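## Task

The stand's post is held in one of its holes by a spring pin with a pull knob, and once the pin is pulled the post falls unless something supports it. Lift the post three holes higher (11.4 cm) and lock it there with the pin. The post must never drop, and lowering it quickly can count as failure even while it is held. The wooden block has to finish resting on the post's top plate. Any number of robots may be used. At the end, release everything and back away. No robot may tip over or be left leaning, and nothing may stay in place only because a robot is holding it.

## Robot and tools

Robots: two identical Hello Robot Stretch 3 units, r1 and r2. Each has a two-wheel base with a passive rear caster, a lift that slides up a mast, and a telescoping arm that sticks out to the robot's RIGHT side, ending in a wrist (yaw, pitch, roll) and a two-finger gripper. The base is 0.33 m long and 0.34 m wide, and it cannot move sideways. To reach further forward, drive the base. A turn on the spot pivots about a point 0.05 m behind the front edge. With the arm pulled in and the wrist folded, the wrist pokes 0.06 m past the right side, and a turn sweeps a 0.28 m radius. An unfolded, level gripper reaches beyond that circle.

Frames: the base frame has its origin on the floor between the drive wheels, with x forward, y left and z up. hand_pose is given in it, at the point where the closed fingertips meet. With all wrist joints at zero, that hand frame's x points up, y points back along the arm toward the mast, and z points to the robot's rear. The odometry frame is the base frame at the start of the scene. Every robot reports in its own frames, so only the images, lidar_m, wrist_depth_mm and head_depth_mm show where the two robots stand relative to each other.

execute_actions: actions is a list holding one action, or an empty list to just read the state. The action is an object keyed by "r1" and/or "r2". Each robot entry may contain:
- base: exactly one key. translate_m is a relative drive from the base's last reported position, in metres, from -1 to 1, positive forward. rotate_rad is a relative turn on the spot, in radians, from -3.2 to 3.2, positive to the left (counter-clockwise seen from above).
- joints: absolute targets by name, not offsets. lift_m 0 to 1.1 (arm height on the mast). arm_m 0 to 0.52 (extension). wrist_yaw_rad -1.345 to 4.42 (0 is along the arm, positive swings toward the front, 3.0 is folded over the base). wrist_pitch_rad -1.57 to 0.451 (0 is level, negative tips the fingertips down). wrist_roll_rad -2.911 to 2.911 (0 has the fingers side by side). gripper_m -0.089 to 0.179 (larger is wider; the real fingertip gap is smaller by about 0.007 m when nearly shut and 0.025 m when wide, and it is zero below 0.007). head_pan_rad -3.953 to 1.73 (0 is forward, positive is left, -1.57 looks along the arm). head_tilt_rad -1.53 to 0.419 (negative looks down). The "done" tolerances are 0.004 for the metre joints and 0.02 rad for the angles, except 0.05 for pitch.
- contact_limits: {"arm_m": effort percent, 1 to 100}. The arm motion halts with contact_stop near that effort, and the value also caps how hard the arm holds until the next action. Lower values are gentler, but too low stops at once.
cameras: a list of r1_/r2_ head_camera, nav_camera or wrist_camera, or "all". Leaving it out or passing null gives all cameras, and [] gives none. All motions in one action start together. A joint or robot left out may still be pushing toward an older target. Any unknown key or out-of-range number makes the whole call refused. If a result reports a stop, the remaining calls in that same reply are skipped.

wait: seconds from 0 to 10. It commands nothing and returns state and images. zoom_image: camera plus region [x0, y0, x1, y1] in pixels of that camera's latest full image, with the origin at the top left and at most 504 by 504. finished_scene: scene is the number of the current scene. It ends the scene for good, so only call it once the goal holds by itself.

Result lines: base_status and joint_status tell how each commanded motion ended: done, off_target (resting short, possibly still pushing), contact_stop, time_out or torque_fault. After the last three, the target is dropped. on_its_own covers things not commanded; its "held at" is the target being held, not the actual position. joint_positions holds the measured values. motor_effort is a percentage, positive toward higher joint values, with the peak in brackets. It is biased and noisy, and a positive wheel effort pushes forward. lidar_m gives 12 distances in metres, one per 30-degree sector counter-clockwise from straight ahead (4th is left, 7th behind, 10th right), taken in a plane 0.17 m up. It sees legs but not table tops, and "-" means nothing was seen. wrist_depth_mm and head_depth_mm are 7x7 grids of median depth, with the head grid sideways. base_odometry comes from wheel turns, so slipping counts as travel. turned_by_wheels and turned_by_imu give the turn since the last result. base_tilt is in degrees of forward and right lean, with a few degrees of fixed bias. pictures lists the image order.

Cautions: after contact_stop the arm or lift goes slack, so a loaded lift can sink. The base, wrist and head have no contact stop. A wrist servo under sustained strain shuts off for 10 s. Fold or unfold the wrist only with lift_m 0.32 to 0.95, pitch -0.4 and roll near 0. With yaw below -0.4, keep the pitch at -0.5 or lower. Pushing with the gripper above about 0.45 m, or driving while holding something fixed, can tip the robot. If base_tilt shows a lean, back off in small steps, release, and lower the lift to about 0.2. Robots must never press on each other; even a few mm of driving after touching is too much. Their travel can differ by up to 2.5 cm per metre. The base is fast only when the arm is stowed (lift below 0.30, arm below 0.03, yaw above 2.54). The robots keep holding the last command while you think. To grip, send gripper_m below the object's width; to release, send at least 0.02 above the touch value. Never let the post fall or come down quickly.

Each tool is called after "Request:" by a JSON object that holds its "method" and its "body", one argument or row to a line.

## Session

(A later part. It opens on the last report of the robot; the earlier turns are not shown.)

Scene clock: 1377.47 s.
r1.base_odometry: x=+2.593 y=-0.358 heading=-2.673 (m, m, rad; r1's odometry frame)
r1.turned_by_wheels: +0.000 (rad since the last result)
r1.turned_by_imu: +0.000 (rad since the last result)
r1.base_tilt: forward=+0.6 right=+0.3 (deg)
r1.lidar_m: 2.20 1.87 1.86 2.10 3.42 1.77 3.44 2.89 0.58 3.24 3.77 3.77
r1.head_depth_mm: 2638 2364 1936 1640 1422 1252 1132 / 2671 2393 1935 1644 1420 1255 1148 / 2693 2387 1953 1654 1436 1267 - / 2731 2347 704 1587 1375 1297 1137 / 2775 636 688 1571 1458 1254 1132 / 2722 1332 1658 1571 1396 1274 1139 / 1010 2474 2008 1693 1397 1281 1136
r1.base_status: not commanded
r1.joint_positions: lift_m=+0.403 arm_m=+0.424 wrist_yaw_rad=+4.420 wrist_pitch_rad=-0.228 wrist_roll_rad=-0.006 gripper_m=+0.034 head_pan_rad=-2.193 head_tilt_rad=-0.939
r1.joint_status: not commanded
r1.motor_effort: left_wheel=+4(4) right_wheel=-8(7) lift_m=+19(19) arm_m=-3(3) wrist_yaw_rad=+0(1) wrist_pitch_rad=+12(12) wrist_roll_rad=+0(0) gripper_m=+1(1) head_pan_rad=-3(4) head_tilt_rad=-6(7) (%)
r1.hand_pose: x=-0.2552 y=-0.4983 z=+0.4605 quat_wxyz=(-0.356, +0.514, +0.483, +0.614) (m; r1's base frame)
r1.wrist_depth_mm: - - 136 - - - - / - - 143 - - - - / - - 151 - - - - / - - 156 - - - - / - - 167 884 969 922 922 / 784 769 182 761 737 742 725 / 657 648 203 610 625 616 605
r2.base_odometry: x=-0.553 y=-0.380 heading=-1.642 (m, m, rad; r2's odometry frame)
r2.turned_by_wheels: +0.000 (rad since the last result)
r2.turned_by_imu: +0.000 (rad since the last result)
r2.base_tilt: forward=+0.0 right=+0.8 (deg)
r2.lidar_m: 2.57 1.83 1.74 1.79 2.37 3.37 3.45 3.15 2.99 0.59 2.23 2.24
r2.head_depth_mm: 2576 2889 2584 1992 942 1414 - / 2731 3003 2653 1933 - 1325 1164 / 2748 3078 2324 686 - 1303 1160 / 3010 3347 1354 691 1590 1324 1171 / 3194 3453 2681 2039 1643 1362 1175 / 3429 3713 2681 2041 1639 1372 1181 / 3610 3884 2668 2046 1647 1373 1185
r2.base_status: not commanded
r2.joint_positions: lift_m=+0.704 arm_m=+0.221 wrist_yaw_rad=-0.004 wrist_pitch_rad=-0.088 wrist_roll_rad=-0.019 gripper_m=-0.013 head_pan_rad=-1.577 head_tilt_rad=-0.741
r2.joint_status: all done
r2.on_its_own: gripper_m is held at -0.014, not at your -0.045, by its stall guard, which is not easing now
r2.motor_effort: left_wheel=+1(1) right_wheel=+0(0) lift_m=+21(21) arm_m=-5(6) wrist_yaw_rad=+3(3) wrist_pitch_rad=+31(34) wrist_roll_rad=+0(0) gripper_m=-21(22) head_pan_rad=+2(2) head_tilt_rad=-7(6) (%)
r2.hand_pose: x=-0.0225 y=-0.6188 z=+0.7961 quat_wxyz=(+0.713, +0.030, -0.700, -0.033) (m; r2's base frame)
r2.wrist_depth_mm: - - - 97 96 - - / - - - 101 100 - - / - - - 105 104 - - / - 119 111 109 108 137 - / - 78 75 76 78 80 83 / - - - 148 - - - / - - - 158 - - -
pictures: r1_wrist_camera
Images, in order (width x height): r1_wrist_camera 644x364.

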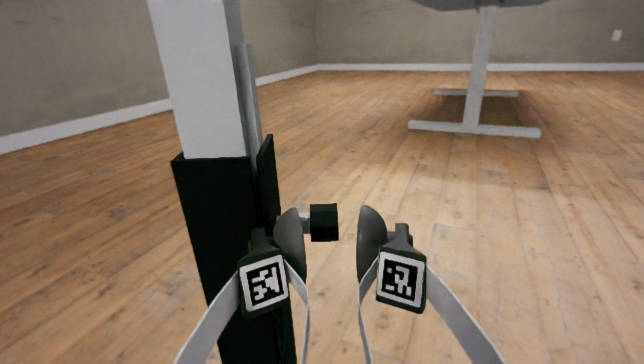

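Request:
{"method": "execute_actions", "body": {
  "actions": [
    {"r2": {"joints": {"lift_m": 0.710}}}
  ],
  "cameras": []
}}

Request:
{"method": "execute_actions", "body": {
  "actions": [
    {"r2": {"joints": {"lift_m": 0.713}}}
  ],
  "cameras": []
}}

Request:
{"method": "execute_actions", "body": {
  "actions": [
    {"r2": {"joints": {"lift_m": 0.716}}}
  ],
  "cameras": []
}}

Request:
{"method": "execute_actions", "body": {
  "actions": [
    {"r2": {"joints": {"lift_m": 0.719}}}
  ],
  "cameras": ["r1_wrist_camera"]
}}

Scene clock: 1392.67 s.
r1.base_odometry: x=+2.593 y=-0.358 heading=-2.673 (m, m, rad; r1's odometry frame)
r1.turned_by_wheels: +0.000 (rad since the last result)
r1.turned_by_imu: +0.000 (rad since the last result)
r1.base_tilt: forward=+0.6 right=+0.2 (deg)
r1.lidar_m: 2.20 1.86 1.86 2.10 3.42 1.77 3.45 2.90 0.58 3.23 3.77 3.76
r1.head_depth_mm: 2630 2366 1943 1640 1421 1252 1135 / 2679 2376 1961 1643 1424 1259 1150 / 2712 2404 1959 1656 1434 1263 - / 2715 2343 702 1594 1370 1301 1136 / 2753 638 687 1572 1456 1250 1131 / 2698 1352 1659 1566 1395 1271 1136 / 1001 2460 2007 1691 1394 1284 1139
r1.base_status: not commanded
r1.joint_positions: lift_m=+0.403 arm_m=+0.424 wrist_yaw_rad=+4.420 wrist_pitch_rad=-0.228 wrist_roll_rad=-0.006 gripper_m=+0.034 head_pan_rad=-2.193 head_tilt_rad=-0.939
r1.joint_status: not commanded
r1.motor_effort: left_wheel=+4(4) right_wheel=-8(8) lift_m=+19(19) arm_m=-3(3) wrist_yaw_rad=+0(0) wrist_pitch_rad=+12(12) wrist_roll_rad=+0(0) gripper_m=+1(1) head_pan_rad=-3(3) head_tilt_rad=-6(7) (%)
r1.hand_pose: x=-0.2552 y=-0.4983 z=+0.4605 quat_wxyz=(-0.356, +0.514, +0.483, +0.614) (m; r1's base frame)
r1.wrist_depth_mm: - - 136 - - - - / - - 142 - - - - / - - 150 - - - - / - - 157 - - - - / - - 167 837 977 918 894 / 813 784 182 752 738 730 727 / 665 650 204 606 623 612 609
r2.base_odometry: x=-0.553 y=-0.380 heading=-1.642 (m, m, rad; r2's odometry frame)
r2.turned_by_wheels: +0.000 (rad since the last result)
r2.turned_by_imu: -0.001 (rad since the last result)
r2.base_tilt: forward=+0.0 right=+0.8 (deg)
r2.lidar_m: 2.57 1.83 1.74 1.79 2.38 3.37 3.47 3.14 2.98 0.59 2.23 2.24
r2.head_depth_mm: 2601 2911 2622 1975 939 1415 - / 2715 3055 2611 1930 - 1328 1166 / 2741 3040 2315 686 - 1309 1167 / 3050 3355 1354 692 1582 1332 1173 / 3182 3495 2638 2025 1633 1366 1179 / 3352 3719 2726 2041 1634 1370 1183 / 3526 3889 2739 2046 1640 1366 1181
r2.base_status: not commanded
r2.joint_positions: lift_m=+0.709 arm_m=+0.221 wrist_yaw_rad=-0.004 wrist_pitch_rad=-0.106 wrist_roll_rad=-0.019 gripper_m=-0.013 head_pan_rad=-1.577 head_tilt_rad=-0.741
r2.joint_status: all done
r2.on_its_own: gripper_m is held at -0.014, not at your -0.045, by its stall guard, which is not easing now; wrist_pitch_rad is at rest, and its effort (+37) is outside its rest range (-20 to +32)
r2.motor_effort: left_wheel=+1(1) right_wheel=+0(0) lift_m=+33(35) arm_m=-5(6) wrist_yaw_rad=+2(3) wrist_pitch_rad=+37(38) wrist_roll_rad=+0(0) gripper_m=-22(21) head_pan_rad=+2(2) head_tilt_rad=-7(6) (%)
r2.hand_pose: x=-0.0225 y=-0.6179 z=+0.7970 quat_wxyz=(+0.713, +0.037, -0.699, -0.039) (m; r2's base frame)
r2.wrist_depth_mm: - - - 96 95 - - / - - - 100 100 - - / - - - 104 104 - - / - 137 111 109 108 156 - / - 77 79 80 82 84 86 / - - - 149 72 - 70 / - - - 160 - - -
pictures: none
No camera images: the call's "cameras" was empty. Leave "cameras" out to get every camera's image.

Scene clock: 1393.20 s.
r1.base_odometry: x=+2.593 y=-0.358 heading=-2.673 (m, m, rad; r1's odometry frame)
r1.turned_by_wheels: +0.000 (rad since the last result)
r1.turned_by_imu: +0.000 (rad since the last result)
r1.base_tilt: forward=+0.6 right=+0.3 (deg)
r1.lidar_m: 2.20 1.86 1.86 2.10 3.43 1.77 3.43 2.89 0.58 3.22 3.76 3.76
r1.head_depth_mm: 2623 2381 1938 1639 1417 1251 1131 / 2660 2406 1956 1649 1427 1258 1147 / 2710 2401 1963 1651 1427 1264 - / 2738 2343 701 1587 1372 1300 1139 / 2755 635 685 1567 1457 1249 1131 / 2717 1385 1651 1565 1396 1272 1139 / 996 2466 2011 1704 1402 1280 1137
r1.base_status: not commanded
r1.joint_positions: lift_m=+0.403 arm_m=+0.424 wrist_yaw_rad=+4.420 wrist_pitch_rad=-0.228 wrist_roll_rad=-0.006 gripper_m=+0.034 head_pan_rad=-2.193 head_tilt_rad=-0.939
r1.joint_status: not commanded
r1.motor_effort: left_wheel=+4(4) right_wheel=-8(7) lift_m=+19(19) arm_m=-3(3) wrist_yaw_rad=-1(0) wrist_pitch_rad=+11(12) wrist_roll_rad=+0(0) gripper_m=+1(1) head_pan_rad=-3(3) head_tilt_rad=-6(6) (%)
r1.hand_pose: x=-0.2552 y=-0.4983 z=+0.4605 quat_wxyz=(-0.356, +0.514, +0.483, +0.614) (m; r1's base frame)
r1.wrist_depth_mm: - - 136 - - - - / - - 143 - - - - / - - 151 - - - - / - - 157 - - - - / - - 167 848 966 918 912 / 809 778 181 766 740 724 741 / 652 656 203 616 629 625 617
r2.base_odometry: x=-0.553 y=-0.380 heading=-1.642 (m, m, rad; r2's odometry frame)
r2.turned_by_wheels: +0.000 (rad since the last result)
r2.turned_by_imu: +0.000 (rad since the last result)
r2.base_tilt: forward=+0.0 right=+0.8 (deg)
r2.lidar_m: 2.57 1.82 1.74 1.79 2.38 3.37 3.46 3.16 2.98 0.59 2.22 2.24
r2.head_depth_mm: 2575 2872 2635 1993 940 1410 - / 2720 3023 2615 1924 - 1335 1163 / 2753 3030 2307 685 - 1322 1169 / 3026 3358 1362 688 1586 1321 1172 / 3189 3529 2694 2027 1638 1365 1181 / 3311 3664 2753 2045 1634 1375 1178 / 3646 3896 2704 2049 1647 1381 1186
r2.base_status: not commanded
r2.joint_positions: lift_m=+0.712 arm_m=+0.221 wrist_yaw_rad=-0.004 wrist_pitch_rad=-0.110 wrist_roll_rad=-0.019 gripper_m=-0.013 head_pan_rad=-1.577 head_tilt_rad=-0.741
r2.joint_status: all done
r2.on_its_own: gripper_m is held at -0.014, not at your -0.045, by its stall guard, which is not easing now; wrist_pitch_rad is at rest, and its effort (+38) is outside its rest range (-20 to +32)
r2.motor_effort: left_wheel=+1(1) right_wheel=+0(0) lift_m=+33(34) arm_m=-6(6) wrist_yaw_rad=+3(3) wrist_pitch_rad=+38(39) wrist_roll_rad=+0(0) gripper_m=-22(21) head_pan_rad=+2(2) head_tilt_rad=-6(6) (%)
r2.hand_pose: x=-0.0225 y=-0.6177 z=+0.7991 quat_wxyz=(+0.713, +0.038, -0.699, -0.040) (m; r2's base frame)
r2.wrist_depth_mm: - - - 96 95 - - / - - - 100 99 - - / - - - 105 104 - - / - 138 112 108 108 157 - / - 78 79 81 83 85 87 / - - - 149 72 71 70 / - - - 160 - - -
pictures: none
No camera images: the call's "cameras" was empty. Leave "cameras" out to get every camera's image.

Scene clock: 1393.73 s.
r1.base_odometry: x=+2.593 y=-0.358 heading=-2.673 (m, m, rad; r1's odometry frame)
r1.turned_by_wheels: +0.000 (rad since the last result)
r1.turned_by_imu: +0.000 (rad since the last result)
r1.base_tilt: forward=+0.6 right=+0.2 (deg)
r1.lidar_m: 2.20 1.86 1.86 2.10 3.45 1.77 3.44 2.89 0.58 3.23 3.79 3.76
r1.head_depth_mm: 2622 2387 1938 1641 1418 1250 1136 / 2658 2384 1936 1640 1424 1257 1148 / 2722 2393 1959 1661 1431 1261 - / 2747 2360 699 1592 1375 1298 1139 / 2732 635 685 1567 1456 1251 1131 / 2696 1419 1657 1576 1397 1275 1142 / 999 2485 2007 1699 1397 1278 1143
r1.base_status: not commanded
r1.joint_positions: lift_m=+0.403 arm_m=+0.424 wrist_yaw_rad=+4.420 wrist_pitch_rad=-0.228 wrist_roll_rad=-0.006 gripper_m=+0.034 head_pan_rad=-2.193 head_tilt_rad=-0.939
r1.joint_status: not commanded
r1.motor_effort: left_wheel=+4(4) right_wheel=-7(8) lift_m=+19(19) arm_m=-3(3) wrist_yaw_rad=-1(1) wrist_pitch_rad=+12(12) wrist_roll_rad=+0(0) gripper_m=+1(1) head_pan_rad=-3(3) head_tilt_rad=-6(7) (%)
r1.hand_pose: x=-0.2552 y=-0.4983 z=+0.4605 quat_wxyz=(-0.356, +0.514, +0.483, +0.614) (m; r1's base frame)
r1.wrist_depth_mm: - - 136 - - - - / - - 143 - - - - / - - 151 - - - - / - - 156 - - - - / - - 166 858 958 946 894 / 794 772 182 774 746 746 734 / 674 645 204 596 613 612 618
r2.base_odometry: x=-0.553 y=-0.380 heading=-1.642 (m, m, rad; r2's odometry frame)
r2.turned_by_wheels: +0.000 (rad since the last result)
r2.turned_by_imu: +0.000 (rad since the last result)
r2.base_tilt: forward=+0.0 right=+0.8 (deg)
r2.lidar_m: 2.57 1.83 1.74 1.79 2.38 3.36 3.45 3.15 2.99 0.59 2.23 2.24
r2.head_depth_mm: 2611 2911 2608 1994 942 1410 - / 2726 3049 2629 1940 - 1330 1168 / 2711 3057 2333 685 - 1313 1173 / 2992 3325 1352 686 1582 1326 1174 / 3208 3476 2665 2034 1633 1365 1174 / 3388 3698 2687 2037 1633 1371 1176 / 3583 3918 2700 2041 1652 1376 1182
r2.base_status: not commanded
r2.joint_positions: lift_m=+0.715 arm_m=+0.221 wrist_yaw_rad=-0.004 wrist_pitch_rad=-0.120 wrist_roll_rad=-0.019 gripper_m=-0.013 head_pan_rad=-1.577 head_tilt_rad=-0.741
r2.joint_status: all done
r2.on_its_own: gripper_m is held at -0.014, not at your -0.045, by its stall guard, which is not easing now; wrist_pitch_rad is at rest, and its effort (+42) is outside its rest range (-20 to +32)
r2.motor_effort: left_wheel=+1(1) right_wheel=+0(0) lift_m=+34(35) arm_m=-6(5) wrist_yaw_rad=+4(3) wrist_pitch_rad=+42(43) wrist_roll_rad=+0(0) gripper_m=-21(22) head_pan_rad=+2(2) head_tilt_rad=-6(6) (%)
r2.hand_pose: x=-0.0225 y=-0.6172 z=+0.7995 quat_wxyz=(+0.713, +0.042, -0.699, -0.044) (m; r2's base frame)
r2.wrist_depth_mm: - - - 95 94 - - / - - - 100 99 - - / - - - 104 104 - - / - 139 113 109 109 156 - / - 80 81 83 85 87 89 / - - - 150 73 72 71 / - - - 162 - - -
pictures: none
No camera images: the call's "cameras" was empty. Leave "cameras" out to get every camera's image.

Scene clock: 1394.27 s.
r1.base_odometry: x=+2.593 y=-0.358 heading=-2.673 (m, m, rad; r1's odometry frame)
r1.turned_by_wheels: +0.000 (rad since the last result)
r1.turned_by_imu: +0.000 (rad since the last result)
r1.base_tilt: forward=+0.5 right=+0.3 (deg)
r1.lidar_m: 2.20 1.87 1.86 2.10 3.43 1.77 3.43 2.90 0.58 3.23 3.77 3.76
r1.head_depth_mm: 2625 2381 1946 1640 1411 1249 1131 / 2683 2394 1949 1642 1422 1259 1145 / 2693 2406 1964 1654 1436 1261 - / 2730 2347 700 1591 1374 1304 1140 / 2728 636 684 1568 1456 1251 1133 / 2704 1417 1662 1570 1398 1272 1136 / 997 2479 2023 1689 1403 1278 1137
r1.base_status: not commanded
r1.joint_positions: lift_m=+0.403 arm_m=+0.424 wrist_yaw_rad=+4.420 wrist_pitch_rad=-0.228 wrist_roll_rad=-0.006 gripper_m=+0.034 head_pan_rad=-2.193 head_tilt_rad=-0.939
r1.joint_status: not commanded
r1.motor_effort: left_wheel=+4(4) right_wheel=-7(8) lift_m=+19(19) arm_m=-3(3) wrist_yaw_rad=-1(1) wrist_pitch_rad=+12(12) wrist_roll_rad=+0(0) gripper_m=+1(1) head_pan_rad=-3(3) head_tilt_rad=-7(6) (%)
r1.hand_pose: x=-0.2552 y=-0.4983 z=+0.4605 quat_wxyz=(-0.356, +0.514, +0.483, +0.614) (m; r1's base frame)
r1.wrist_depth_mm: - - 135 - - - - / - - 142 - - - - / - - 151 - - - - / - - 157 - - - - / - - 167 854 921 922 914 / 812 774 182 751 748 746 728 / 665 663 203 614 623 606 606
r2.base_odometry: x=-0.553 y=-0.380 heading=-1.642 (m, m, rad; r2's odometry frame)
r2.turned_by_wheels: +0.000 (rad since the last result)
r2.turned_by_imu: +0.000 (rad since the last result)
r2.base_tilt: forward=+0.1 right=+0.8 (deg)
r2.lidar_m: 2.58 1.82 1.74 1.79 2.38 3.37 3.46 3.16 2.99 0.59 2.22 2.24
r2.head_depth_mm: 2575 2920 2577 1970 935 - - / 2717 3045 2651 1988 - 1322 1166 / 2735 3047 2311 682 - 1318 1167 / 2997 3386 1353 701 1580 1325 1168 / 3156 3534 2688 2027 1620 1362 1172 / 3330 3681 2706 2026 1635 1366 1182 / 3593 3865 2720 2059 1627 1364 1185
r2.base_status: not commanded
r2.joint_positions: lift_m=+0.718 arm_m=+0.221 wrist_yaw_rad=-0.004 wrist_pitch_rad=-0.129 wrist_roll_rad=-0.019 gripper_m=-0.013 head_pan_rad=-1.577 head_tilt_rad=-0.741
r2.joint_status: all done
r2.on_its_own: gripper_m is held at -0.014, not at your -0.045, by its stall guard, which is not easing now; wrist_pitch_rad is at rest, and its effort (+44) is outside its rest range (-20 to +32)
r2.motor_effort: left_wheel=+1(1) right_wheel=+0(0) lift_m=+35(35) arm_m=-5(6) wrist_yaw_rad=+4(4) wrist_pitch_rad=+44(45) wrist_roll_rad=+0(0) gripper_m=-22(22) head_pan_rad=+2(2) head_tilt_rad=-6(6) (%)
r2.hand_pose: x=-0.0225 y=-0.6167 z=+0.8000 quat_wxyz=(+0.712, +0.045, -0.699, -0.047) (m; r2's base frame)
r2.wrist_depth_mm: - - - 95 94 - - / - - - 99 99 - - / - - - 104 104 - - / - 141 115 109 110 158 - / - 82 84 85 87 89 98 / - - - 150 73 73 71 / - - - 163 - - -
pictures: r1_wrist_camera
Images, in order (width x height): r1_wrist_camera 644x364.

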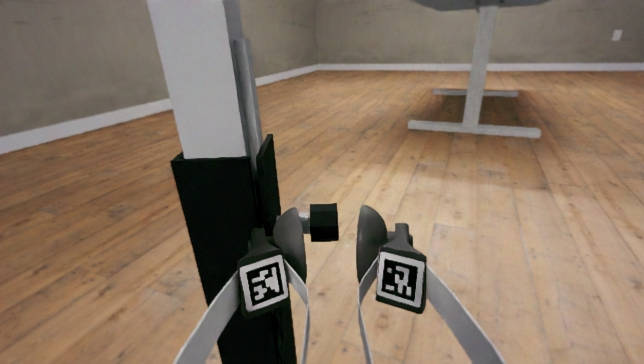

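Request:
{"method": "execute_actions", "body": {
  "actions": [
    {"r1": {"base": {"translate_m": 0.01}, "joints": {"wrist_roll_rad": 1.57, "gripper_m": 0.05, "lift_m": 0.397}}, "r2": {"joints": {"lift_m": 0.709}}}
  ],
  "cameras": ["r1_wrist_camera", "r1_head_camera"]
}}

Scene clock: 1492.63 s.
r1.base_odometry: x=+2.584 y=-0.363 heading=-2.673 (m, m, rad; r1's odometry frame)
r1.turned_by_wheels: +0.000 (rad since the last result)
r1.turned_by_imu: +0.000 (rad since the last result)
r1.base_tilt: forward=+0.6 right=+0.2 (deg)
r1.lidar_m: 2.19 1.86 1.85 2.09 3.41 1.78 3.47 2.90 0.59 3.23 3.76 3.76
r1.head_depth_mm: 2642 2358 1945 1638 1420 1246 1134 / 2688 2373 1954 1647 1427 1253 1147 / 2707 2414 1909 1655 1434 1259 - / 2733 2188 701 1556 1362 1300 1137 / 2780 750 688 1570 1440 1245 1130 / 2697 1433 1683 1573 1392 1279 1133 / 1008 2460 2010 1682 1401 1282 1137
r1.base_status: done
r1.joint_positions: lift_m=+0.397 arm_m=+0.424 wrist_yaw_rad=+4.418 wrist_pitch_rad=-0.223 wrist_roll_rad=+1.566 gripper_m=+0.050 head_pan_rad=-2.193 head_tilt_rad=-0.939
r1.joint_status: all done
r1.motor_effort: left_wheel=-2(6) right_wheel=+2(4) lift_m=+19(16) arm_m=-2(3) wrist_yaw_rad=+1(3) wrist_pitch_rad=+10(28) wrist_roll_rad=+3(17) gripper_m=+0(63) head_pan_rad=-4(3) head_tilt_rad=-6(7) (%)
r1.hand_pose: x=-0.2554 y=-0.4978 z=+0.4553 quat_wxyz=(+0.088, +0.798, +0.592, +0.069) (m; r1's base frame)
r1.wrist_depth_mm: - - - - 872 583 440 / - - - - 906 595 445 / - - - - 919 602 444 / - - - - 964 626 464 / - - - - 834 258 248 / - - - 190 - 218 236 / 168 171 179 189 211 586 465
r2.base_odometry: x=-0.553 y=-0.380 heading=-1.642 (m, m, rad; r2's odometry frame)
r2.turned_by_wheels: +0.000 (rad since the last result)
r2.turned_by_imu: -0.001 (rad since the last result)
r2.base_tilt: forward=+0.0 right=+0.8 (deg)
r2.lidar_m: 2.58 1.83 1.74 1.79 2.37 3.37 3.46 3.16 2.98 0.59 2.23 2.24
r2.head_depth_mm: 2611 2909 2619 1996 951 1410 - / 2727 3002 2638 1937 - 1316 1165 / 2789 3137 1407 687 - 1298 1168 / 2994 3309 1358 692 1576 1323 1169 / 3157 3477 2645 2013 1624 1367 1182 / 3384 3689 2700 2043 1645 1373 1179 / 3578 3879 2717 2039 1656 1377 1182
r2.base_status: not commanded
r2.joint_positions: lift_m=+0.709 arm_m=+0.221 wrist_yaw_rad=-0.004 wrist_pitch_rad=-0.105 wrist_roll_rad=-0.019 gripper_m=-0.013 head_pan_rad=-1.577 head_tilt_rad=-0.741
r2.joint_status: all done
r2.on_its_own: gripper_m is held at -0.014, not at your -0.045, by its stall guard, which is not easing now; wrist_pitch_rad is at rest, and its effort (+36) is outside its rest range (-20 to +32)
r2.motor_effort: left_wheel=+1(1) right_wheel=+0(0) lift_m=+22(33) arm_m=-5(6) wrist_yaw_rad=+4(3) wrist_pitch_rad=+36(46) wrist_roll_rad=+0(0) gripper_m=-21(22) head_pan_rad=+2(2) head_tilt_rad=-6(6) (%)
r2.hand_pose: x=-0.0225 y=-0.6180 z=+0.7969 quat_wxyz=(+0.713, +0.036, -0.699, -0.038) (m; r2's base frame)
r2.wrist_depth_mm: - - - 97 96 - - / - - - 101 100 - - / - - - 105 104 - - / - 137 113 109 109 157 - / - 77 79 81 82 84 86 / - - - 149 73 - 70 / - - - 160 - - -
pictures: r1_head_camera (sideways: a quarter turn clockwise sets it upright), r1_wrist_camera
Images, in order (width x height): r1_head_camera 896x504, r1_wrist_camera 644x364.

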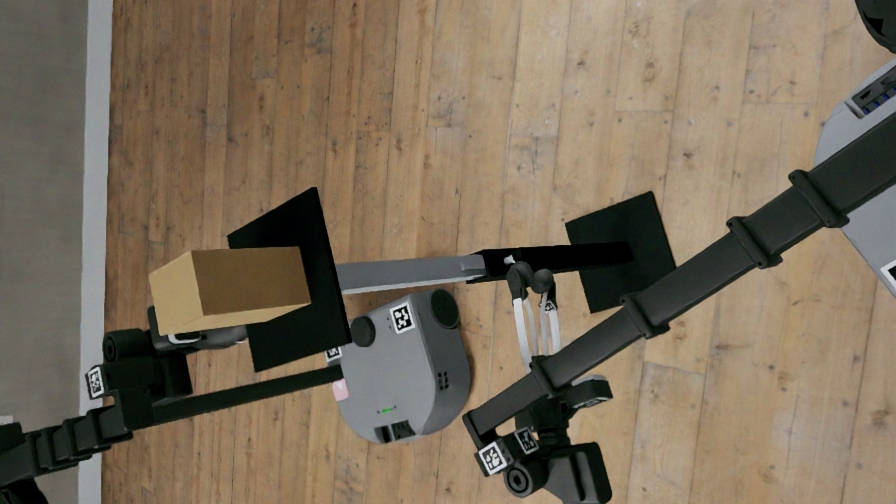

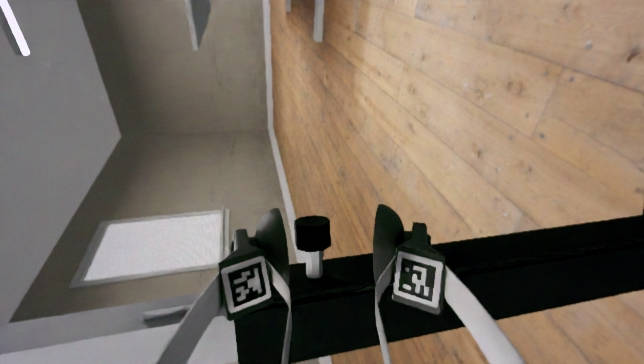

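Request:
{"method": "zoom_image", "body": {
  "camera": "r1_wrist_camera",
  "region": [200, 170, 460, 350]
}}

Region (200, 170, 460, 350) of r1_wrist_camera's 644x364 image, scaled by 1.938; it fills the top 349 rows of this view, and the rest is white.

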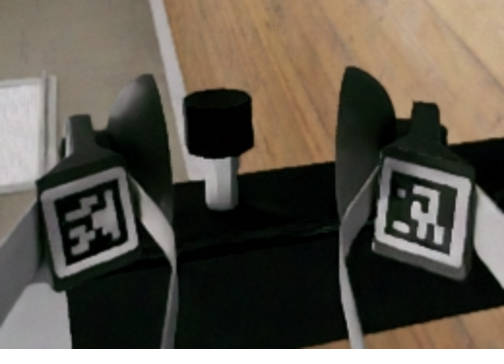

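Request:
{"method": "execute_actions", "body": {
  "actions": [
    {"r1": {"base": {"translate_m": -0.03}, "joints": {"arm_m": 0.4225}}, "r2": {"joints": {"lift_m": 0.7105}}}
  ],
  "cameras": ["r1_wrist_camera"]
}}

Request:
{"method": "zoom_image", "body": {
  "camera": "r1_wrist_camera",
  "region": [200, 170, 460, 350]
}}

Scene clock: 1536.40 s.
r1.base_odometry: x=+2.611 y=-0.349 heading=-2.673 (m, m, rad; r1's odometry frame)
r1.turned_by_wheels: +0.000 (rad since the last result)
r1.turned_by_imu: +0.000 (rad since the last result)
r1.base_tilt: forward=+0.6 right=+0.3 (deg)
r1.lidar_m: 2.21 1.88 1.87 2.12 3.45 1.76 3.42 2.88 0.57 3.24 3.80 3.77
r1.head_depth_mm: 2628 2362 1945 1635 1413 1250 1130 / 2664 2377 1953 1648 1420 1257 1147 / 2665 2402 1957 1653 1432 1265 - / 2736 2399 703 1631 1372 1299 1134 / 2745 613 659 1565 1447 1251 1136 / 2724 824 1603 1561 1391 1278 1137 / 937 2406 2001 1652 1396 1281 1141
r1.base_status: done
r1.joint_positions: lift_m=+0.397 arm_m=+0.423 wrist_yaw_rad=+4.418 wrist_pitch_rad=-0.223 wrist_roll_rad=+1.566 gripper_m=+0.050 head_pan_rad=-2.193 head_tilt_rad=-0.939
r1.joint_status: all done
r1.motor_effort: left_wheel=-1(4) right_wheel=+1(2) lift_m=+18(18) arm_m=-3(4) wrist_yaw_rad=+1(2) wrist_pitch_rad=+10(10) wrist_roll_rad=+2(3) gripper_m=+0(0) head_pan_rad=-3(3) head_tilt_rad=-7(7) (%)
r1.hand_pose: x=-0.2554 y=-0.4969 z=+0.4554 quat_wxyz=(+0.088, +0.798, +0.592, +0.069) (m; r1's base frame)
r1.wrist_depth_mm: - - - - 867 594 436 / - - - - 928 579 451 / - - - - 925 604 451 / - - - - 963 621 455 / - - - - 835 570 226 / - - - 166 - 180 194 / 159 149 149 156 168 187 454
r2.base_odometry: x=-0.553 y=-0.380 heading=-1.642 (m, m, rad; r2's odometry frame)
r2.turned_by_wheels: +0.000 (rad since the last result)
r2.turned_by_imu: -0.001 (rad since the last result)
r2.base_tilt: forward=+0.0 right=+0.8 (deg)
r2.lidar_m: 2.57 1.82 1.74 1.79 2.37 3.36 3.49 3.15 2.98 0.59 2.23 2.24
r2.head_depth_mm: 2589 2916 2620 2009 1488 1406 - / 2725 3082 2613 1997 - 1321 1164 / 2824 3154 2412 685 - 1309 1171 / 3038 3327 1331 692 1556 1327 1173 / 3211 3447 2667 2021 1650 1359 1175 / 3369 3680 2736 2036 1639 1368 1178 / 3592 3908 2713 2051 1638 1376 1178
r2.base_status: not commanded
r2.joint_positions: lift_m=+0.710 arm_m=+0.221 wrist_yaw_rad=-0.004 wrist_pitch_rad=-0.107 wrist_roll_rad=-0.019 gripper_m=-0.013 head_pan_rad=-1.577 head_tilt_rad=-0.741
r2.joint_status: all done
r2.on_its_own: gripper_m is held at -0.014, not at your -0.045, by its stall guard, which is not easing now; wrist_pitch_rad is at rest, and its effort (+37) is outside its rest range (-20 to +32)
r2.motor_effort: left_wheel=+1(1) right_wheel=+0(0) lift_m=+33(33) arm_m=-5(5) wrist_yaw_rad=+3(3) wrist_pitch_rad=+37(38) wrist_roll_rad=+0(0) gripper_m=-21(21) head_pan_rad=+2(2) head_tilt_rad=-6(6) (%)
r2.hand_pose: x=-0.0225 y=-0.6179 z=+0.7973 quat_wxyz=(+0.713, +0.037, -0.699, -0.039) (m; r2's base frame)
r2.wrist_depth_mm: - - - 96 95 - - / - - - 101 100 - - / - - - 105 104 - - / - 138 113 109 109 158 - / - 78 80 81 83 85 87 / - - - 149 73 - 71 / - - - 160 - - -
pictures: r1_wrist_camera
Images, in order (width x height): r1_wrist_camera 644x364.

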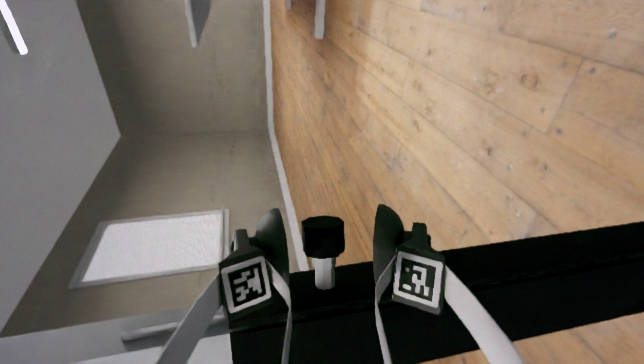

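Region (200, 170, 460, 350) of r1_wrist_camera's 644x364 image, scaled by 1.938; it fills the top 349 rows of this view, and the rest is white.

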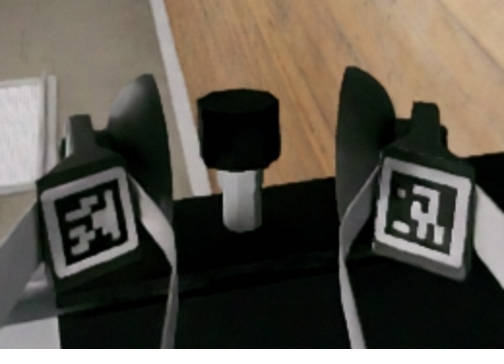

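Request:
{"method": "execute_actions", "body": {
  "actions": [
    {"r1": {"base": {"translate_m": -0.008}, "joints": {"lift_m": 0.399}}, "r2": {"joints": {"lift_m": 0.7113}}}
  ],
  "cameras": ["r1_wrist_camera"]
}}

Request:
{"method": "zoom_image", "body": {
  "camera": "r1_wrist_camera",
  "region": [200, 170, 460, 350]
}}

Scene clock: 1550.60 s.
r1.base_odometry: x=+2.618 y=-0.346 heading=-2.673 (m, m, rad; r1's odometry frame)
r1.turned_by_wheels: +0.000 (rad since the last result)
r1.turned_by_imu: +0.000 (rad since the last result)
r1.base_tilt: forward=+0.5 right=+0.3 (deg)
r1.lidar_m: 2.22 1.89 1.88 2.12 3.48 1.75 3.41 2.88 0.57 3.19 3.80 3.77
r1.head_depth_mm: 2605 2373 1932 1633 1417 1253 1134 / 2640 2375 1952 1647 1426 1257 1146 / 2691 2407 1959 1655 1430 1265 - / 2736 2425 725 1660 1382 1300 1138 / 2759 604 653 1563 1450 1248 1131 / 2705 811 1614 1543 1392 1278 1136 / 940 2395 2009 1656 1400 1279 1140
r1.base_status: done
r1.joint_positions: lift_m=+0.399 arm_m=+0.423 wrist_yaw_rad=+4.418 wrist_pitch_rad=-0.223 wrist_roll_rad=+1.566 gripper_m=+0.050 head_pan_rad=-2.193 head_tilt_rad=-0.939
r1.joint_status: all done
r1.motor_effort: left_wheel=-2(6) right_wheel=+1(3) lift_m=+25(24) arm_m=-3(3) wrist_yaw_rad=+1(2) wrist_pitch_rad=+10(10) wrist_roll_rad=+2(3) gripper_m=+0(0) head_pan_rad=-3(3) head_tilt_rad=-7(6) (%)
r1.hand_pose: x=-0.2554 y=-0.4969 z=+0.4571 quat_wxyz=(+0.088, +0.798, +0.592, +0.069) (m; r1's base frame)
r1.wrist_depth_mm: - - - - 882 590 446 / - - - - 882 609 444 / - - - - 965 596 452 / - - - - 953 616 453 / - - - - 830 602 221 / - - - 159 - 172 183 / - 144 141 147 159 175 441
r2.base_odometry: x=-0.553 y=-0.380 heading=-1.642 (m, m, rad; r2's odometry frame)
r2.turned_by_wheels: +0.000 (rad since the last result)
r2.turned_by_imu: -0.001 (rad since the last result)
r2.base_tilt: forward=+0.0 right=+0.8 (deg)
r2.lidar_m: 2.58 1.83 1.74 1.79 2.37 3.35 3.48 3.15 2.98 0.59 2.23 2.24
r2.head_depth_mm: 2594 2903 2638 1983 1479 1417 - / 2738 3031 2618 2001 - 1326 1166 / 2801 3163 2422 689 - 1315 1171 / 2988 3307 1346 690 1566 1322 1170 / 3156 3514 2683 2052 1629 1361 1168 / 3385 3646 2680 2041 1637 1373 1177 / 3626 3848 2694 2036 1646 1373 1184
r2.base_status: not commanded
r2.joint_positions: lift_m=+0.711 arm_m=+0.221 wrist_yaw_rad=-0.004 wrist_pitch_rad=-0.110 wrist_roll_rad=-0.019 gripper_m=-0.013 head_pan_rad=-1.577 head_tilt_rad=-0.741
r2.joint_status: all done
r2.on_its_own: gripper_m is held at -0.014, not at your -0.045, by its stall guard, which is not easing now; wrist_pitch_rad is at rest, and its effort (+38) is outside its rest range (-20 to +32)
r2.motor_effort: left_wheel=+1(1) right_wheel=+0(0) lift_m=+33(34) arm_m=-6(5) wrist_yaw_rad=+3(3) wrist_pitch_rad=+38(39) wrist_roll_rad=+0(0) gripper_m=-22(21) head_pan_rad=+2(2) head_tilt_rad=-6(6) (%)
r2.hand_pose: x=-0.0225 y=-0.6177 z=+0.7974 quat_wxyz=(+0.713, +0.038, -0.699, -0.040) (m; r2's base frame)
r2.wrist_depth_mm: - - - 96 95 - - / - - - 100 100 - - / - - - 105 104 - - / - 139 112 109 109 157 - / - 78 80 82 84 86 88 / - - - 149 73 72 71 / - - - 160 - - -
pictures: r1_wrist_camera
Images, in order (width x height): r1_wrist_camera 644x364.

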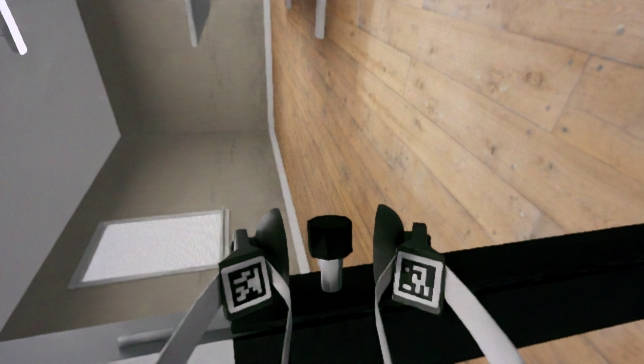

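Region (200, 170, 460, 350) of r1_wrist_camera's 644x364 image, scaled by 1.938; it fills the top 349 rows of this view, and the rest is white.

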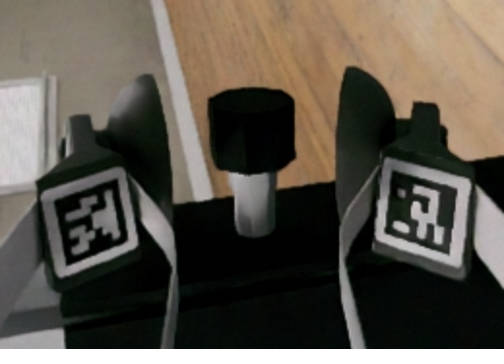

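Request:
{"method": "execute_actions", "body": {
  "actions": [
    {"r1": {"joints": {"gripper_m": -0.07}}, "r2": {"joints": {"gripper_m": -0.04}}}
  ],
  "cameras": ["r1_wrist_camera"]
}}

Request:
{"method": "execute_actions", "body": {
  "actions": [
    {"r1": {"base": {"translate_m": 0.0035}, "joints": {"arm_m": 0.4115}}}
  ],
  "cameras": ["r1_wrist_camera"]
}}

Request:
{"method": "zoom_image", "body": {
  "camera": "r1_wrist_camera",
  "region": [200, 170, 460, 350]
}}

Scene clock: 1564.67 s.
r1.base_odometry: x=+2.618 y=-0.346 heading=-2.673 (m, m, rad; r1's odometry frame)
r1.turned_by_wheels: +0.000 (rad since the last result)
r1.turned_by_imu: +0.000 (rad since the last result)
r1.base_tilt: forward=+0.6 right=+0.3 (deg)
r1.lidar_m: 2.22 1.89 1.88 2.12 3.48 1.75 3.41 2.87 0.57 3.22 3.79 3.77
r1.head_depth_mm: 2592 2368 1940 1642 1422 1250 1131 / 2648 2378 1956 1642 1423 1257 1149 / 2686 2401 1956 1644 1430 1257 - / 2721 2415 724 1656 1383 1306 1137 / 2765 605 654 1569 1444 1253 1130 / 2719 812 1609 1549 1389 1273 1137 / 939 2385 2010 1650 1397 1277 1142
r1.base_status: not commanded
r1.joint_positions: lift_m=+0.399 arm_m=+0.423 wrist_yaw_rad=+4.420 wrist_pitch_rad=-0.223 wrist_roll_rad=+1.567 gripper_m=-0.068 head_pan_rad=-2.193 head_tilt_rad=-0.939
r1.joint_status: all done
r1.motor_effort: left_wheel=-1(1) right_wheel=+0(1) lift_m=+25(25) arm_m=-3(3) wrist_yaw_rad=-1(1) wrist_pitch_rad=+10(10) wrist_roll_rad=+2(2) gripper_m=-34(100) head_pan_rad=-4(4) head_tilt_rad=-7(7) (%)
r1.hand_pose: x=-0.2555 y=-0.4971 z=+0.4571 quat_wxyz=(+0.088, +0.798, +0.593, +0.068) (m; r1's base frame)
r1.wrist_depth_mm: - - - - 914 580 437 / - - - - 905 594 447 / - - - - 944 616 451 / - - - - 962 629 459 / - - - 154 878 584 220 / - - - 158 171 171 184 / - 143 142 146 158 175 439
r2.base_odometry: x=-0.553 y=-0.380 heading=-1.642 (m, m, rad; r2's odometry frame)
r2.turned_by_wheels: +0.000 (rad since the last result)
r2.turned_by_imu: -0.001 (rad since the last result)
r2.base_tilt: forward=+0.0 right=+0.8 (deg)
r2.lidar_m: 2.58 1.82 1.74 1.79 2.38 3.36 3.46 3.14 2.97 0.59 2.23 2.23
r2.head_depth_mm: 2610 2865 2596 1980 1482 1412 - / 2701 3061 2630 1997 - 1339 1167 / 2811 3139 2404 685 - 1320 1165 / 3004 3325 1343 690 1564 1326 1174 / 3180 3482 2697 2022 1631 1366 1173 / 3393 3649 2682 2029 1627 1381 1183 / 3628 3873 2691 2054 1645 1382 1190
r2.base_status: not commanded
r2.joint_positions: lift_m=+0.711 arm_m=+0.221 wrist_yaw_rad=-0.004 wrist_pitch_rad=-0.110 wrist_roll_rad=-0.019 gripper_m=-0.035 head_pan_rad=-1.577 head_tilt_rad=-0.741
r2.joint_status: gripper_m off_target (ended at -0.035, target -0.040)
r2.on_its_own: wrist_pitch_rad is at rest, and its effort (+38) is outside its rest range (-20 to +32)
r2.motor_effort: left_wheel=+1(1) right_wheel=+0(0) lift_m=+33(33) arm_m=-6(6) wrist_yaw_rad=+3(3) wrist_pitch_rad=+38(38) wrist_roll_rad=+0(0) gripper_m=-30(100) head_pan_rad=+2(3) head_tilt_rad=-6(6) (%)
r2.hand_pose: x=-0.0225 y=-0.6177 z=+0.7974 quat_wxyz=(+0.713, +0.038, -0.699, -0.040) (m; r2's base frame)
r2.wrist_depth_mm: - - - 96 95 - - / - - - 100 99 - - / - - - 104 104 - - / - 138 112 108 108 157 - / - 78 80 82 83 85 87 / - - - 149 72 71 70 / - - - 161 - - -
pictures: r1_wrist_camera
Images, in order (width x height): r1_wrist_camera 644x364.

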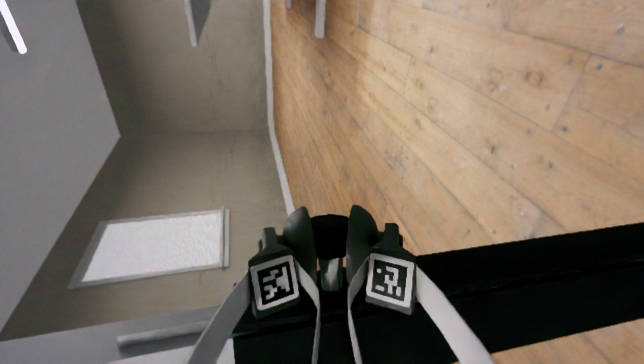

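Scene clock: 1565.50 s.
r1.base_odometry: x=+2.615 y=-0.347 heading=-2.673 (m, m, rad; r1's odometry frame)
r1.turned_by_wheels: +0.000 (rad since the last result)
r1.turned_by_imu: +0.000 (rad since the last result)
r1.base_tilt: forward=+0.6 right=+0.3 (deg)
r1.lidar_m: 2.22 1.88 1.87 2.11 3.46 1.75 3.43 2.87 0.57 3.22 3.78 3.78
r1.head_depth_mm: 2623 2365 1933 1645 1416 1247 1134 / 2655 2371 1948 1646 1422 1259 1147 / 2697 2424 1958 1658 1434 1263 - / 2721 2413 720 1652 1365 1295 1135 / 2770 610 657 1560 1442 1251 1133 / 2758 813 1615 1569 1399 1273 1135 / 937 2387 2011 1656 1387 1281 1141
r1.base_status: done
r1.joint_positions: lift_m=+0.399 arm_m=+0.412 wrist_yaw_rad=+4.440 wrist_pitch_rad=-0.223 wrist_roll_rad=+1.568 gripper_m=-0.065 head_pan_rad=-2.193 head_tilt_rad=-0.939
r1.joint_status: all done
r1.on_its_own: wrist_yaw_rad is at rest, and its effort (-25) is outside its rest range (-12 to +12)
r1.motor_effort: left_wheel=+4(5) right_wheel=-2(9) lift_m=+24(24) arm_m=-11(10) wrist_yaw_rad=-25(28) wrist_pitch_rad=+10(10) wrist_roll_rad=+2(2) gripper_m=-33(33) head_pan_rad=-3(3) head_tilt_rad=-7(5) (%)
r1.hand_pose: x=-0.2569 y=-0.4915 z=+0.4572 quat_wxyz=(+0.088, +0.792, +0.601, +0.069) (m; r1's base frame)
r1.wrist_depth_mm: - - - - 870 573 440 / - - - - 913 592 445 / - - - - 955 607 454 / - - - - 931 623 454 / - - - 159 931 603 231 / - - - 160 180 177 187 / - 147 145 149 160 178 427
r2.base_odometry: x=-0.553 y=-0.380 heading=-1.642 (m, m, rad; r2's odometry frame)
r2.turned_by_wheels: +0.000 (rad since the last result)
r2.turned_by_imu: +0.000 (rad since the last result)
r2.base_tilt: forward=+0.0 right=+0.8 (deg)
r2.lidar_m: 2.58 1.83 1.74 1.79 2.37 3.37 3.47 3.16 2.98 0.59 2.23 2.24
r2.head_depth_mm: 2594 2883 2565 1993 1480 1414 - / 2730 3065 2627 1996 - 1337 1165 / 2781 3131 2438 687 - 1309 1170 / 2988 3348 1330 692 1562 1323 1173 / 3137 3503 2676 2029 1630 1370 1176 / 3384 3664 2702 2071 1630 1369 1182 / 3628 3884 2753 2040 1659 1376 1185
r2.base_status: not commanded
r2.joint_positions: lift_m=+0.711 arm_m=+0.221 wrist_yaw_rad=-0.004 wrist_pitch_rad=-0.110 wrist_roll_rad=-0.019 gripper_m=-0.029 head_pan_rad=-1.577 head_tilt_rad=-0.741
r2.joint_status: not commanded
r2.on_its_own: gripper_m is held at -0.030, not at your -0.040, by its stall guard, which is still easing; wrist_pitch_rad is at rest, and its effort (+38) is outside its rest range (-20 to +32)
r2.motor_effort: left_wheel=+1(1) right_wheel=+0(0) lift_m=+33(33) arm_m=-5(6) wrist_yaw_rad=+4(3) wrist_pitch_rad=+38(39) wrist_roll_rad=+0(0) gripper_m=-7(30) head_pan_rad=+2(2) head_tilt_rad=-6(6) (%)
r2.hand_pose: x=-0.0225 y=-0.6177 z=+0.7974 quat_wxyz=(+0.713, +0.038, -0.699, -0.040) (m; r2's base frame)
r2.wrist_depth_mm: - - - 96 95 - - / - - - 100 99 - - / - - - 104 104 - - / - 138 112 108 108 157 - / - 78 80 82 83 86 87 / - - - 149 72 71 70 / - - - 160 - - -
pictures: r1_wrist_camera
Images, in order (width x height): r1_wrist_camera 644x364.

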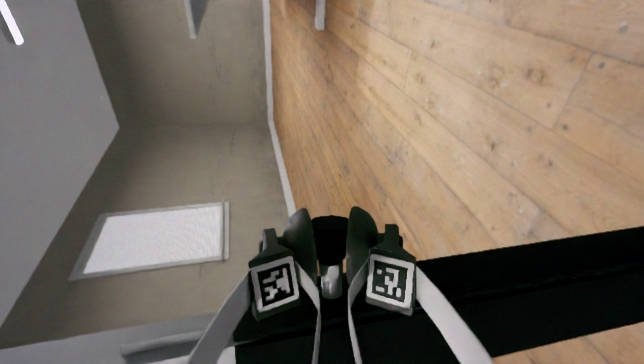

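Region (200, 170, 460, 350) of r1_wrist_camera's 644x364 image, scaled by 1.938; it fills the top 349 rows of this view, and the rest is white.

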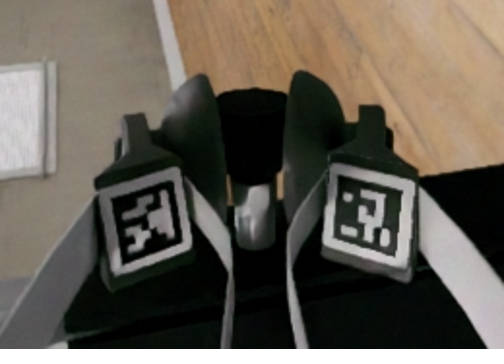

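Request:
{"method": "execute_actions", "body": {
  "actions": [
    {"r1": {"base": {"translate_m": 0.0035}, "joints": {"arm_m": 0.400, "gripper_m": -0.085}}, "r2": {"joints": {"gripper_m": -0.045}}}
  ],
  "cameras": ["r1_wrist_camera"]
}}

Request:
{"method": "zoom_image", "body": {
  "camera": "r1_wrist_camera",
  "region": [200, 170, 460, 350]
}}

Scene clock: 1573.73 s.
r1.base_odometry: x=+2.612 y=-0.349 heading=-2.671 (m, m, rad; r1's odometry frame)
r1.turned_by_wheels: +0.001 (rad since the last result)
r1.turned_by_imu: +0.001 (rad since the last result)
r1.base_tilt: forward=+0.6 right=+0.3 (deg)
r1.lidar_m: 2.21 1.88 1.87 2.12 3.47 1.75 3.43 2.88 0.57 3.23 3.79 3.76
r1.head_depth_mm: 2631 2359 1946 1642 1422 1255 1132 / 2648 2391 1948 1640 1426 1253 1147 / 2694 2395 1956 1652 1434 1258 - / 2734 2429 724 1631 1376 1294 1140 / 2765 612 663 1560 1451 1244 1135 / 2746 824 1610 1547 1396 1275 1140 / 957 2413 2008 1654 - 1279 1141
r1.base_status: done
r1.joint_positions: lift_m=+0.399 arm_m=+0.401 wrist_yaw_rad=+4.440 wrist_pitch_rad=-0.225 wrist_roll_rad=+1.568 gripper_m=-0.083 head_pan_rad=-2.193 head_tilt_rad=-0.939
r1.joint_status: all done
r1.on_its_own: right_wheel is at rest, and its effort (-20) is outside its rest range (-18 to +18); arm_m is at rest, and its effort (-15) is outside its rest range (-14 to +14); wrist_yaw_rad is at rest, and its effort (-26) is outside its rest range (-12 to +12)
r1.motor_effort: left_wheel=+16(16) right_wheel=-20(21) lift_m=+23(24) arm_m=-15(14) wrist_yaw_rad=-26(26) wrist_pitch_rad=+11(11) wrist_roll_rad=+2(2) gripper_m=-38(100) head_pan_rad=-3(3) head_tilt_rad=-7(6) (%)
r1.hand_pose: x=-0.2568 y=-0.4805 z=+0.4568 quat_wxyz=(+0.088, +0.791, +0.601, +0.070) (m; r1's base frame)
r1.wrist_depth_mm: - - - - 894 592 447 / - - - - 927 583 439 / - - - - 939 599 450 / - - - - 947 600 459 / - - - - 898 626 442 / - - - 167 201 188 196 / - - 156 157 164 182 201
r2.base_odometry: x=-0.553 y=-0.380 heading=-1.642 (m, m, rad; r2's odometry frame)
r2.turned_by_wheels: +0.000 (rad since the last result)
r2.turned_by_imu: -0.002 (rad since the last result)
r2.base_tilt: forward=+0.1 right=+0.8 (deg)
r2.lidar_m: 2.57 1.83 1.74 1.79 2.38 3.36 3.48 3.16 2.98 0.59 2.23 2.24
r2.head_depth_mm: 2572 2903 2612 1993 1485 1422 - / 2726 3057 2648 1996 - 1340 1166 / 2790 3139 2424 688 - 1324 1168 / 2979 3371 1343 690 1573 1334 1171 / 3161 3485 2675 2013 1619 1371 1174 / 3358 3637 2675 2035 1629 1369 1174 / 3578 3924 2724 2033 1642 1379 1186
r2.base_status: not commanded
r2.joint_positions: lift_m=+0.711 arm_m=+0.221 wrist_yaw_rad=-0.004 wrist_pitch_rad=-0.110 wrist_roll_rad=-0.019 gripper_m=-0.043 head_pan_rad=-1.577 head_tilt_rad=-0.741
r2.joint_status: all done
r2.on_its_own: wrist_pitch_rad is at rest, and its effort (+39) is outside its rest range (-20 to +32)
r2.motor_effort: left_wheel=+1(1) right_wheel=+0(0) lift_m=+33(33) arm_m=-6(6) wrist_yaw_rad=+4(3) wrist_pitch_rad=+39(38) wrist_roll_rad=+0(0) gripper_m=-33(100) head_pan_rad=+2(2) head_tilt_rad=-6(6) (%)
r2.hand_pose: x=-0.0225 y=-0.6177 z=+0.7974 quat_wxyz=(+0.713, +0.038, -0.699, -0.040) (m; r2's base frame)
r2.wrist_depth_mm: - - - 95 94 - - / - - - 99 98 - - / - - - 104 103 - - / - 138 112 108 108 158 - / - 78 80 81 83 85 87 / - - - 149 72 71 70 / - - - 160 - - -
pictures: r1_wrist_camera
Images, in order (width x height): r1_wrist_camera 644x364.

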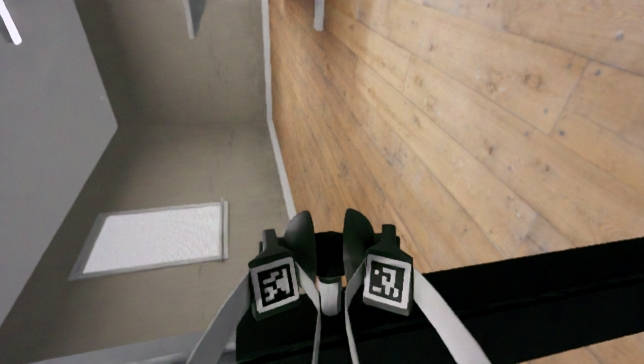

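Region (200, 170, 460, 350) of r1_wrist_camera's 644x364 image, scaled by 1.938; it fills the top 349 rows of this view, and the rest is white.

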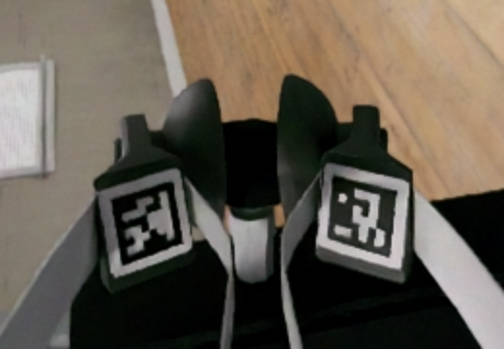

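Request:
{"method": "execute_actions", "body": {
  "actions": [
    {"r1": {"base": {"translate_m": 0.001}, "joints": {"arm_m": 0.393, "gripper_m": -0.089}}}
  ],
  "cameras": ["r1_wrist_camera"]
}}

Request:
{"method": "zoom_image", "body": {
  "camera": "r1_wrist_camera",
  "region": [200, 170, 460, 350]
}}

Scene clock: 1584.77 s.
r1.base_odometry: x=+2.611 y=-0.349 heading=-2.670 (m, m, rad; r1's odometry frame)
r1.turned_by_wheels: +0.001 (rad since the last result)
r1.turned_by_imu: +0.000 (rad since the last result)
r1.base_tilt: forward=+0.6 right=+0.3 (deg)
r1.lidar_m: 2.22 1.88 1.87 2.12 3.46 1.76 3.43 2.88 0.57 3.23 3.79 3.77
r1.head_depth_mm: 2610 2371 1928 1638 1419 1252 1133 / 2636 2386 1939 1647 1422 1252 1151 / 2694 2418 1963 1649 1435 1259 - / 2719 2429 704 1619 1370 1292 1141 / 2739 613 667 1569 1441 1247 1134 / 2715 824 1613 1550 1393 1272 1137 / 981 2420 2001 1686 1471 1281 1141
r1.base_status: done
r1.joint_positions: lift_m=+0.399 arm_m=+0.394 wrist_yaw_rad=+4.439 wrist_pitch_rad=-0.224 wrist_roll_rad=+1.568 gripper_m=-0.087 head_pan_rad=-2.193 head_tilt_rad=-0.939
r1.joint_status: all done
r1.on_its_own: wrist_yaw_rad is at rest, and its effort (-24) is outside its rest range (-12 to +12)
r1.motor_effort: left_wheel=+12(13) right_wheel=-17(16) lift_m=+23(23) arm_m=-9(13) wrist_yaw_rad=-24(26) wrist_pitch_rad=+11(11) wrist_roll_rad=+2(2) gripper_m=-38(100) head_pan_rad=-3(3) head_tilt_rad=-6(6) (%)
r1.hand_pose: x=-0.2567 y=-0.4728 z=+0.4568 quat_wxyz=(+0.088, +0.792, +0.601, +0.069) (m; r1's base frame)
r1.wrist_depth_mm: - - - - 883 586 434 / - - - - 898 594 447 / - - - - 929 607 450 / - - - - 920 618 449 / - - - - 904 619 467 / - - - 163 823 204 199 / - - 171 163 166 178 196
r2.base_odometry: x=-0.553 y=-0.380 heading=-1.642 (m, m, rad; r2's odometry frame)
r2.turned_by_wheels: +0.000 (rad since the last result)
r2.turned_by_imu: -0.003 (rad since the last result)
r2.base_tilt: forward=+0.0 right=+0.8 (deg)
r2.lidar_m: 2.58 1.83 1.74 1.79 2.37 3.36 3.47 3.14 2.98 0.59 2.23 2.24
r2.head_depth_mm: 2565 2935 2604 1974 1476 1404 - / 2697 3018 2644 1983 - 1345 1168 / 2808 3143 2429 686 - 1321 1164 / 3014 3338 1342 691 1570 1329 1167 / 3217 3437 2692 2042 1633 1360 1177 / 3326 3683 2687 2034 1647 1371 1182 / 3577 4000 2720 2037 1637 1370 1183
r2.base_status: not commanded
r2.joint_positions: lift_m=+0.711 arm_m=+0.221 wrist_yaw_rad=-0.004 wrist_pitch_rad=-0.110 wrist_roll_rad=-0.019 gripper_m=-0.017 head_pan_rad=-1.577 head_tilt_rad=-0.741
r2.joint_status: not commanded
r2.on_its_own: gripper_m is held at -0.018, not at your -0.045, by its stall guard, which is not easing now; wrist_pitch_rad is at rest, and its effort (+38) is outside its rest range (-20 to +32)
r2.motor_effort: left_wheel=+1(1) right_wheel=+0(0) lift_m=+33(33) arm_m=-6(5) wrist_yaw_rad=+4(3) wrist_pitch_rad=+38(37) wrist_roll_rad=+0(0) gripper_m=-22(24) head_pan_rad=+2(2) head_tilt_rad=-6(6) (%)
r2.hand_pose: x=-0.0225 y=-0.6177 z=+0.7974 quat_wxyz=(+0.713, +0.038, -0.699, -0.040) (m; r2's base frame)
r2.wrist_depth_mm: - - - 96 95 - - / - - - 101 100 - - / - - - 105 104 - - / - 138 112 109 108 157 - / - 78 80 81 83 85 87 / - - - 149 73 72 71 / - - - 160 - - -
pictures: r1_wrist_camera
Images, in order (width x height): r1_wrist_camera 644x364.

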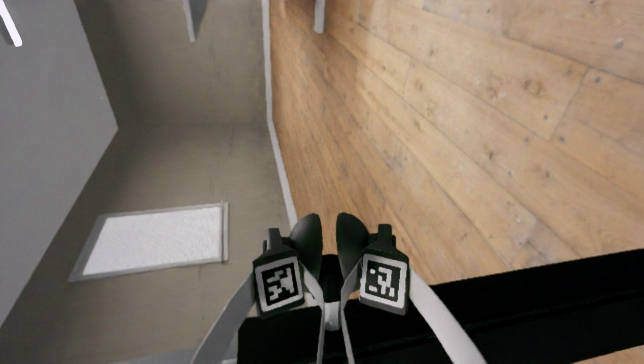

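Region (200, 170, 460, 350) of r1_wrist_camera's 644x364 image, scaled by 1.938; it fills the top 349 rows of this view, and the rest is white.

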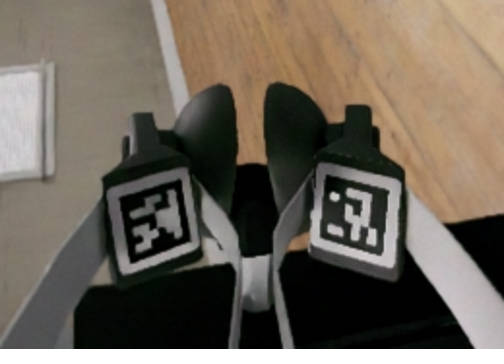

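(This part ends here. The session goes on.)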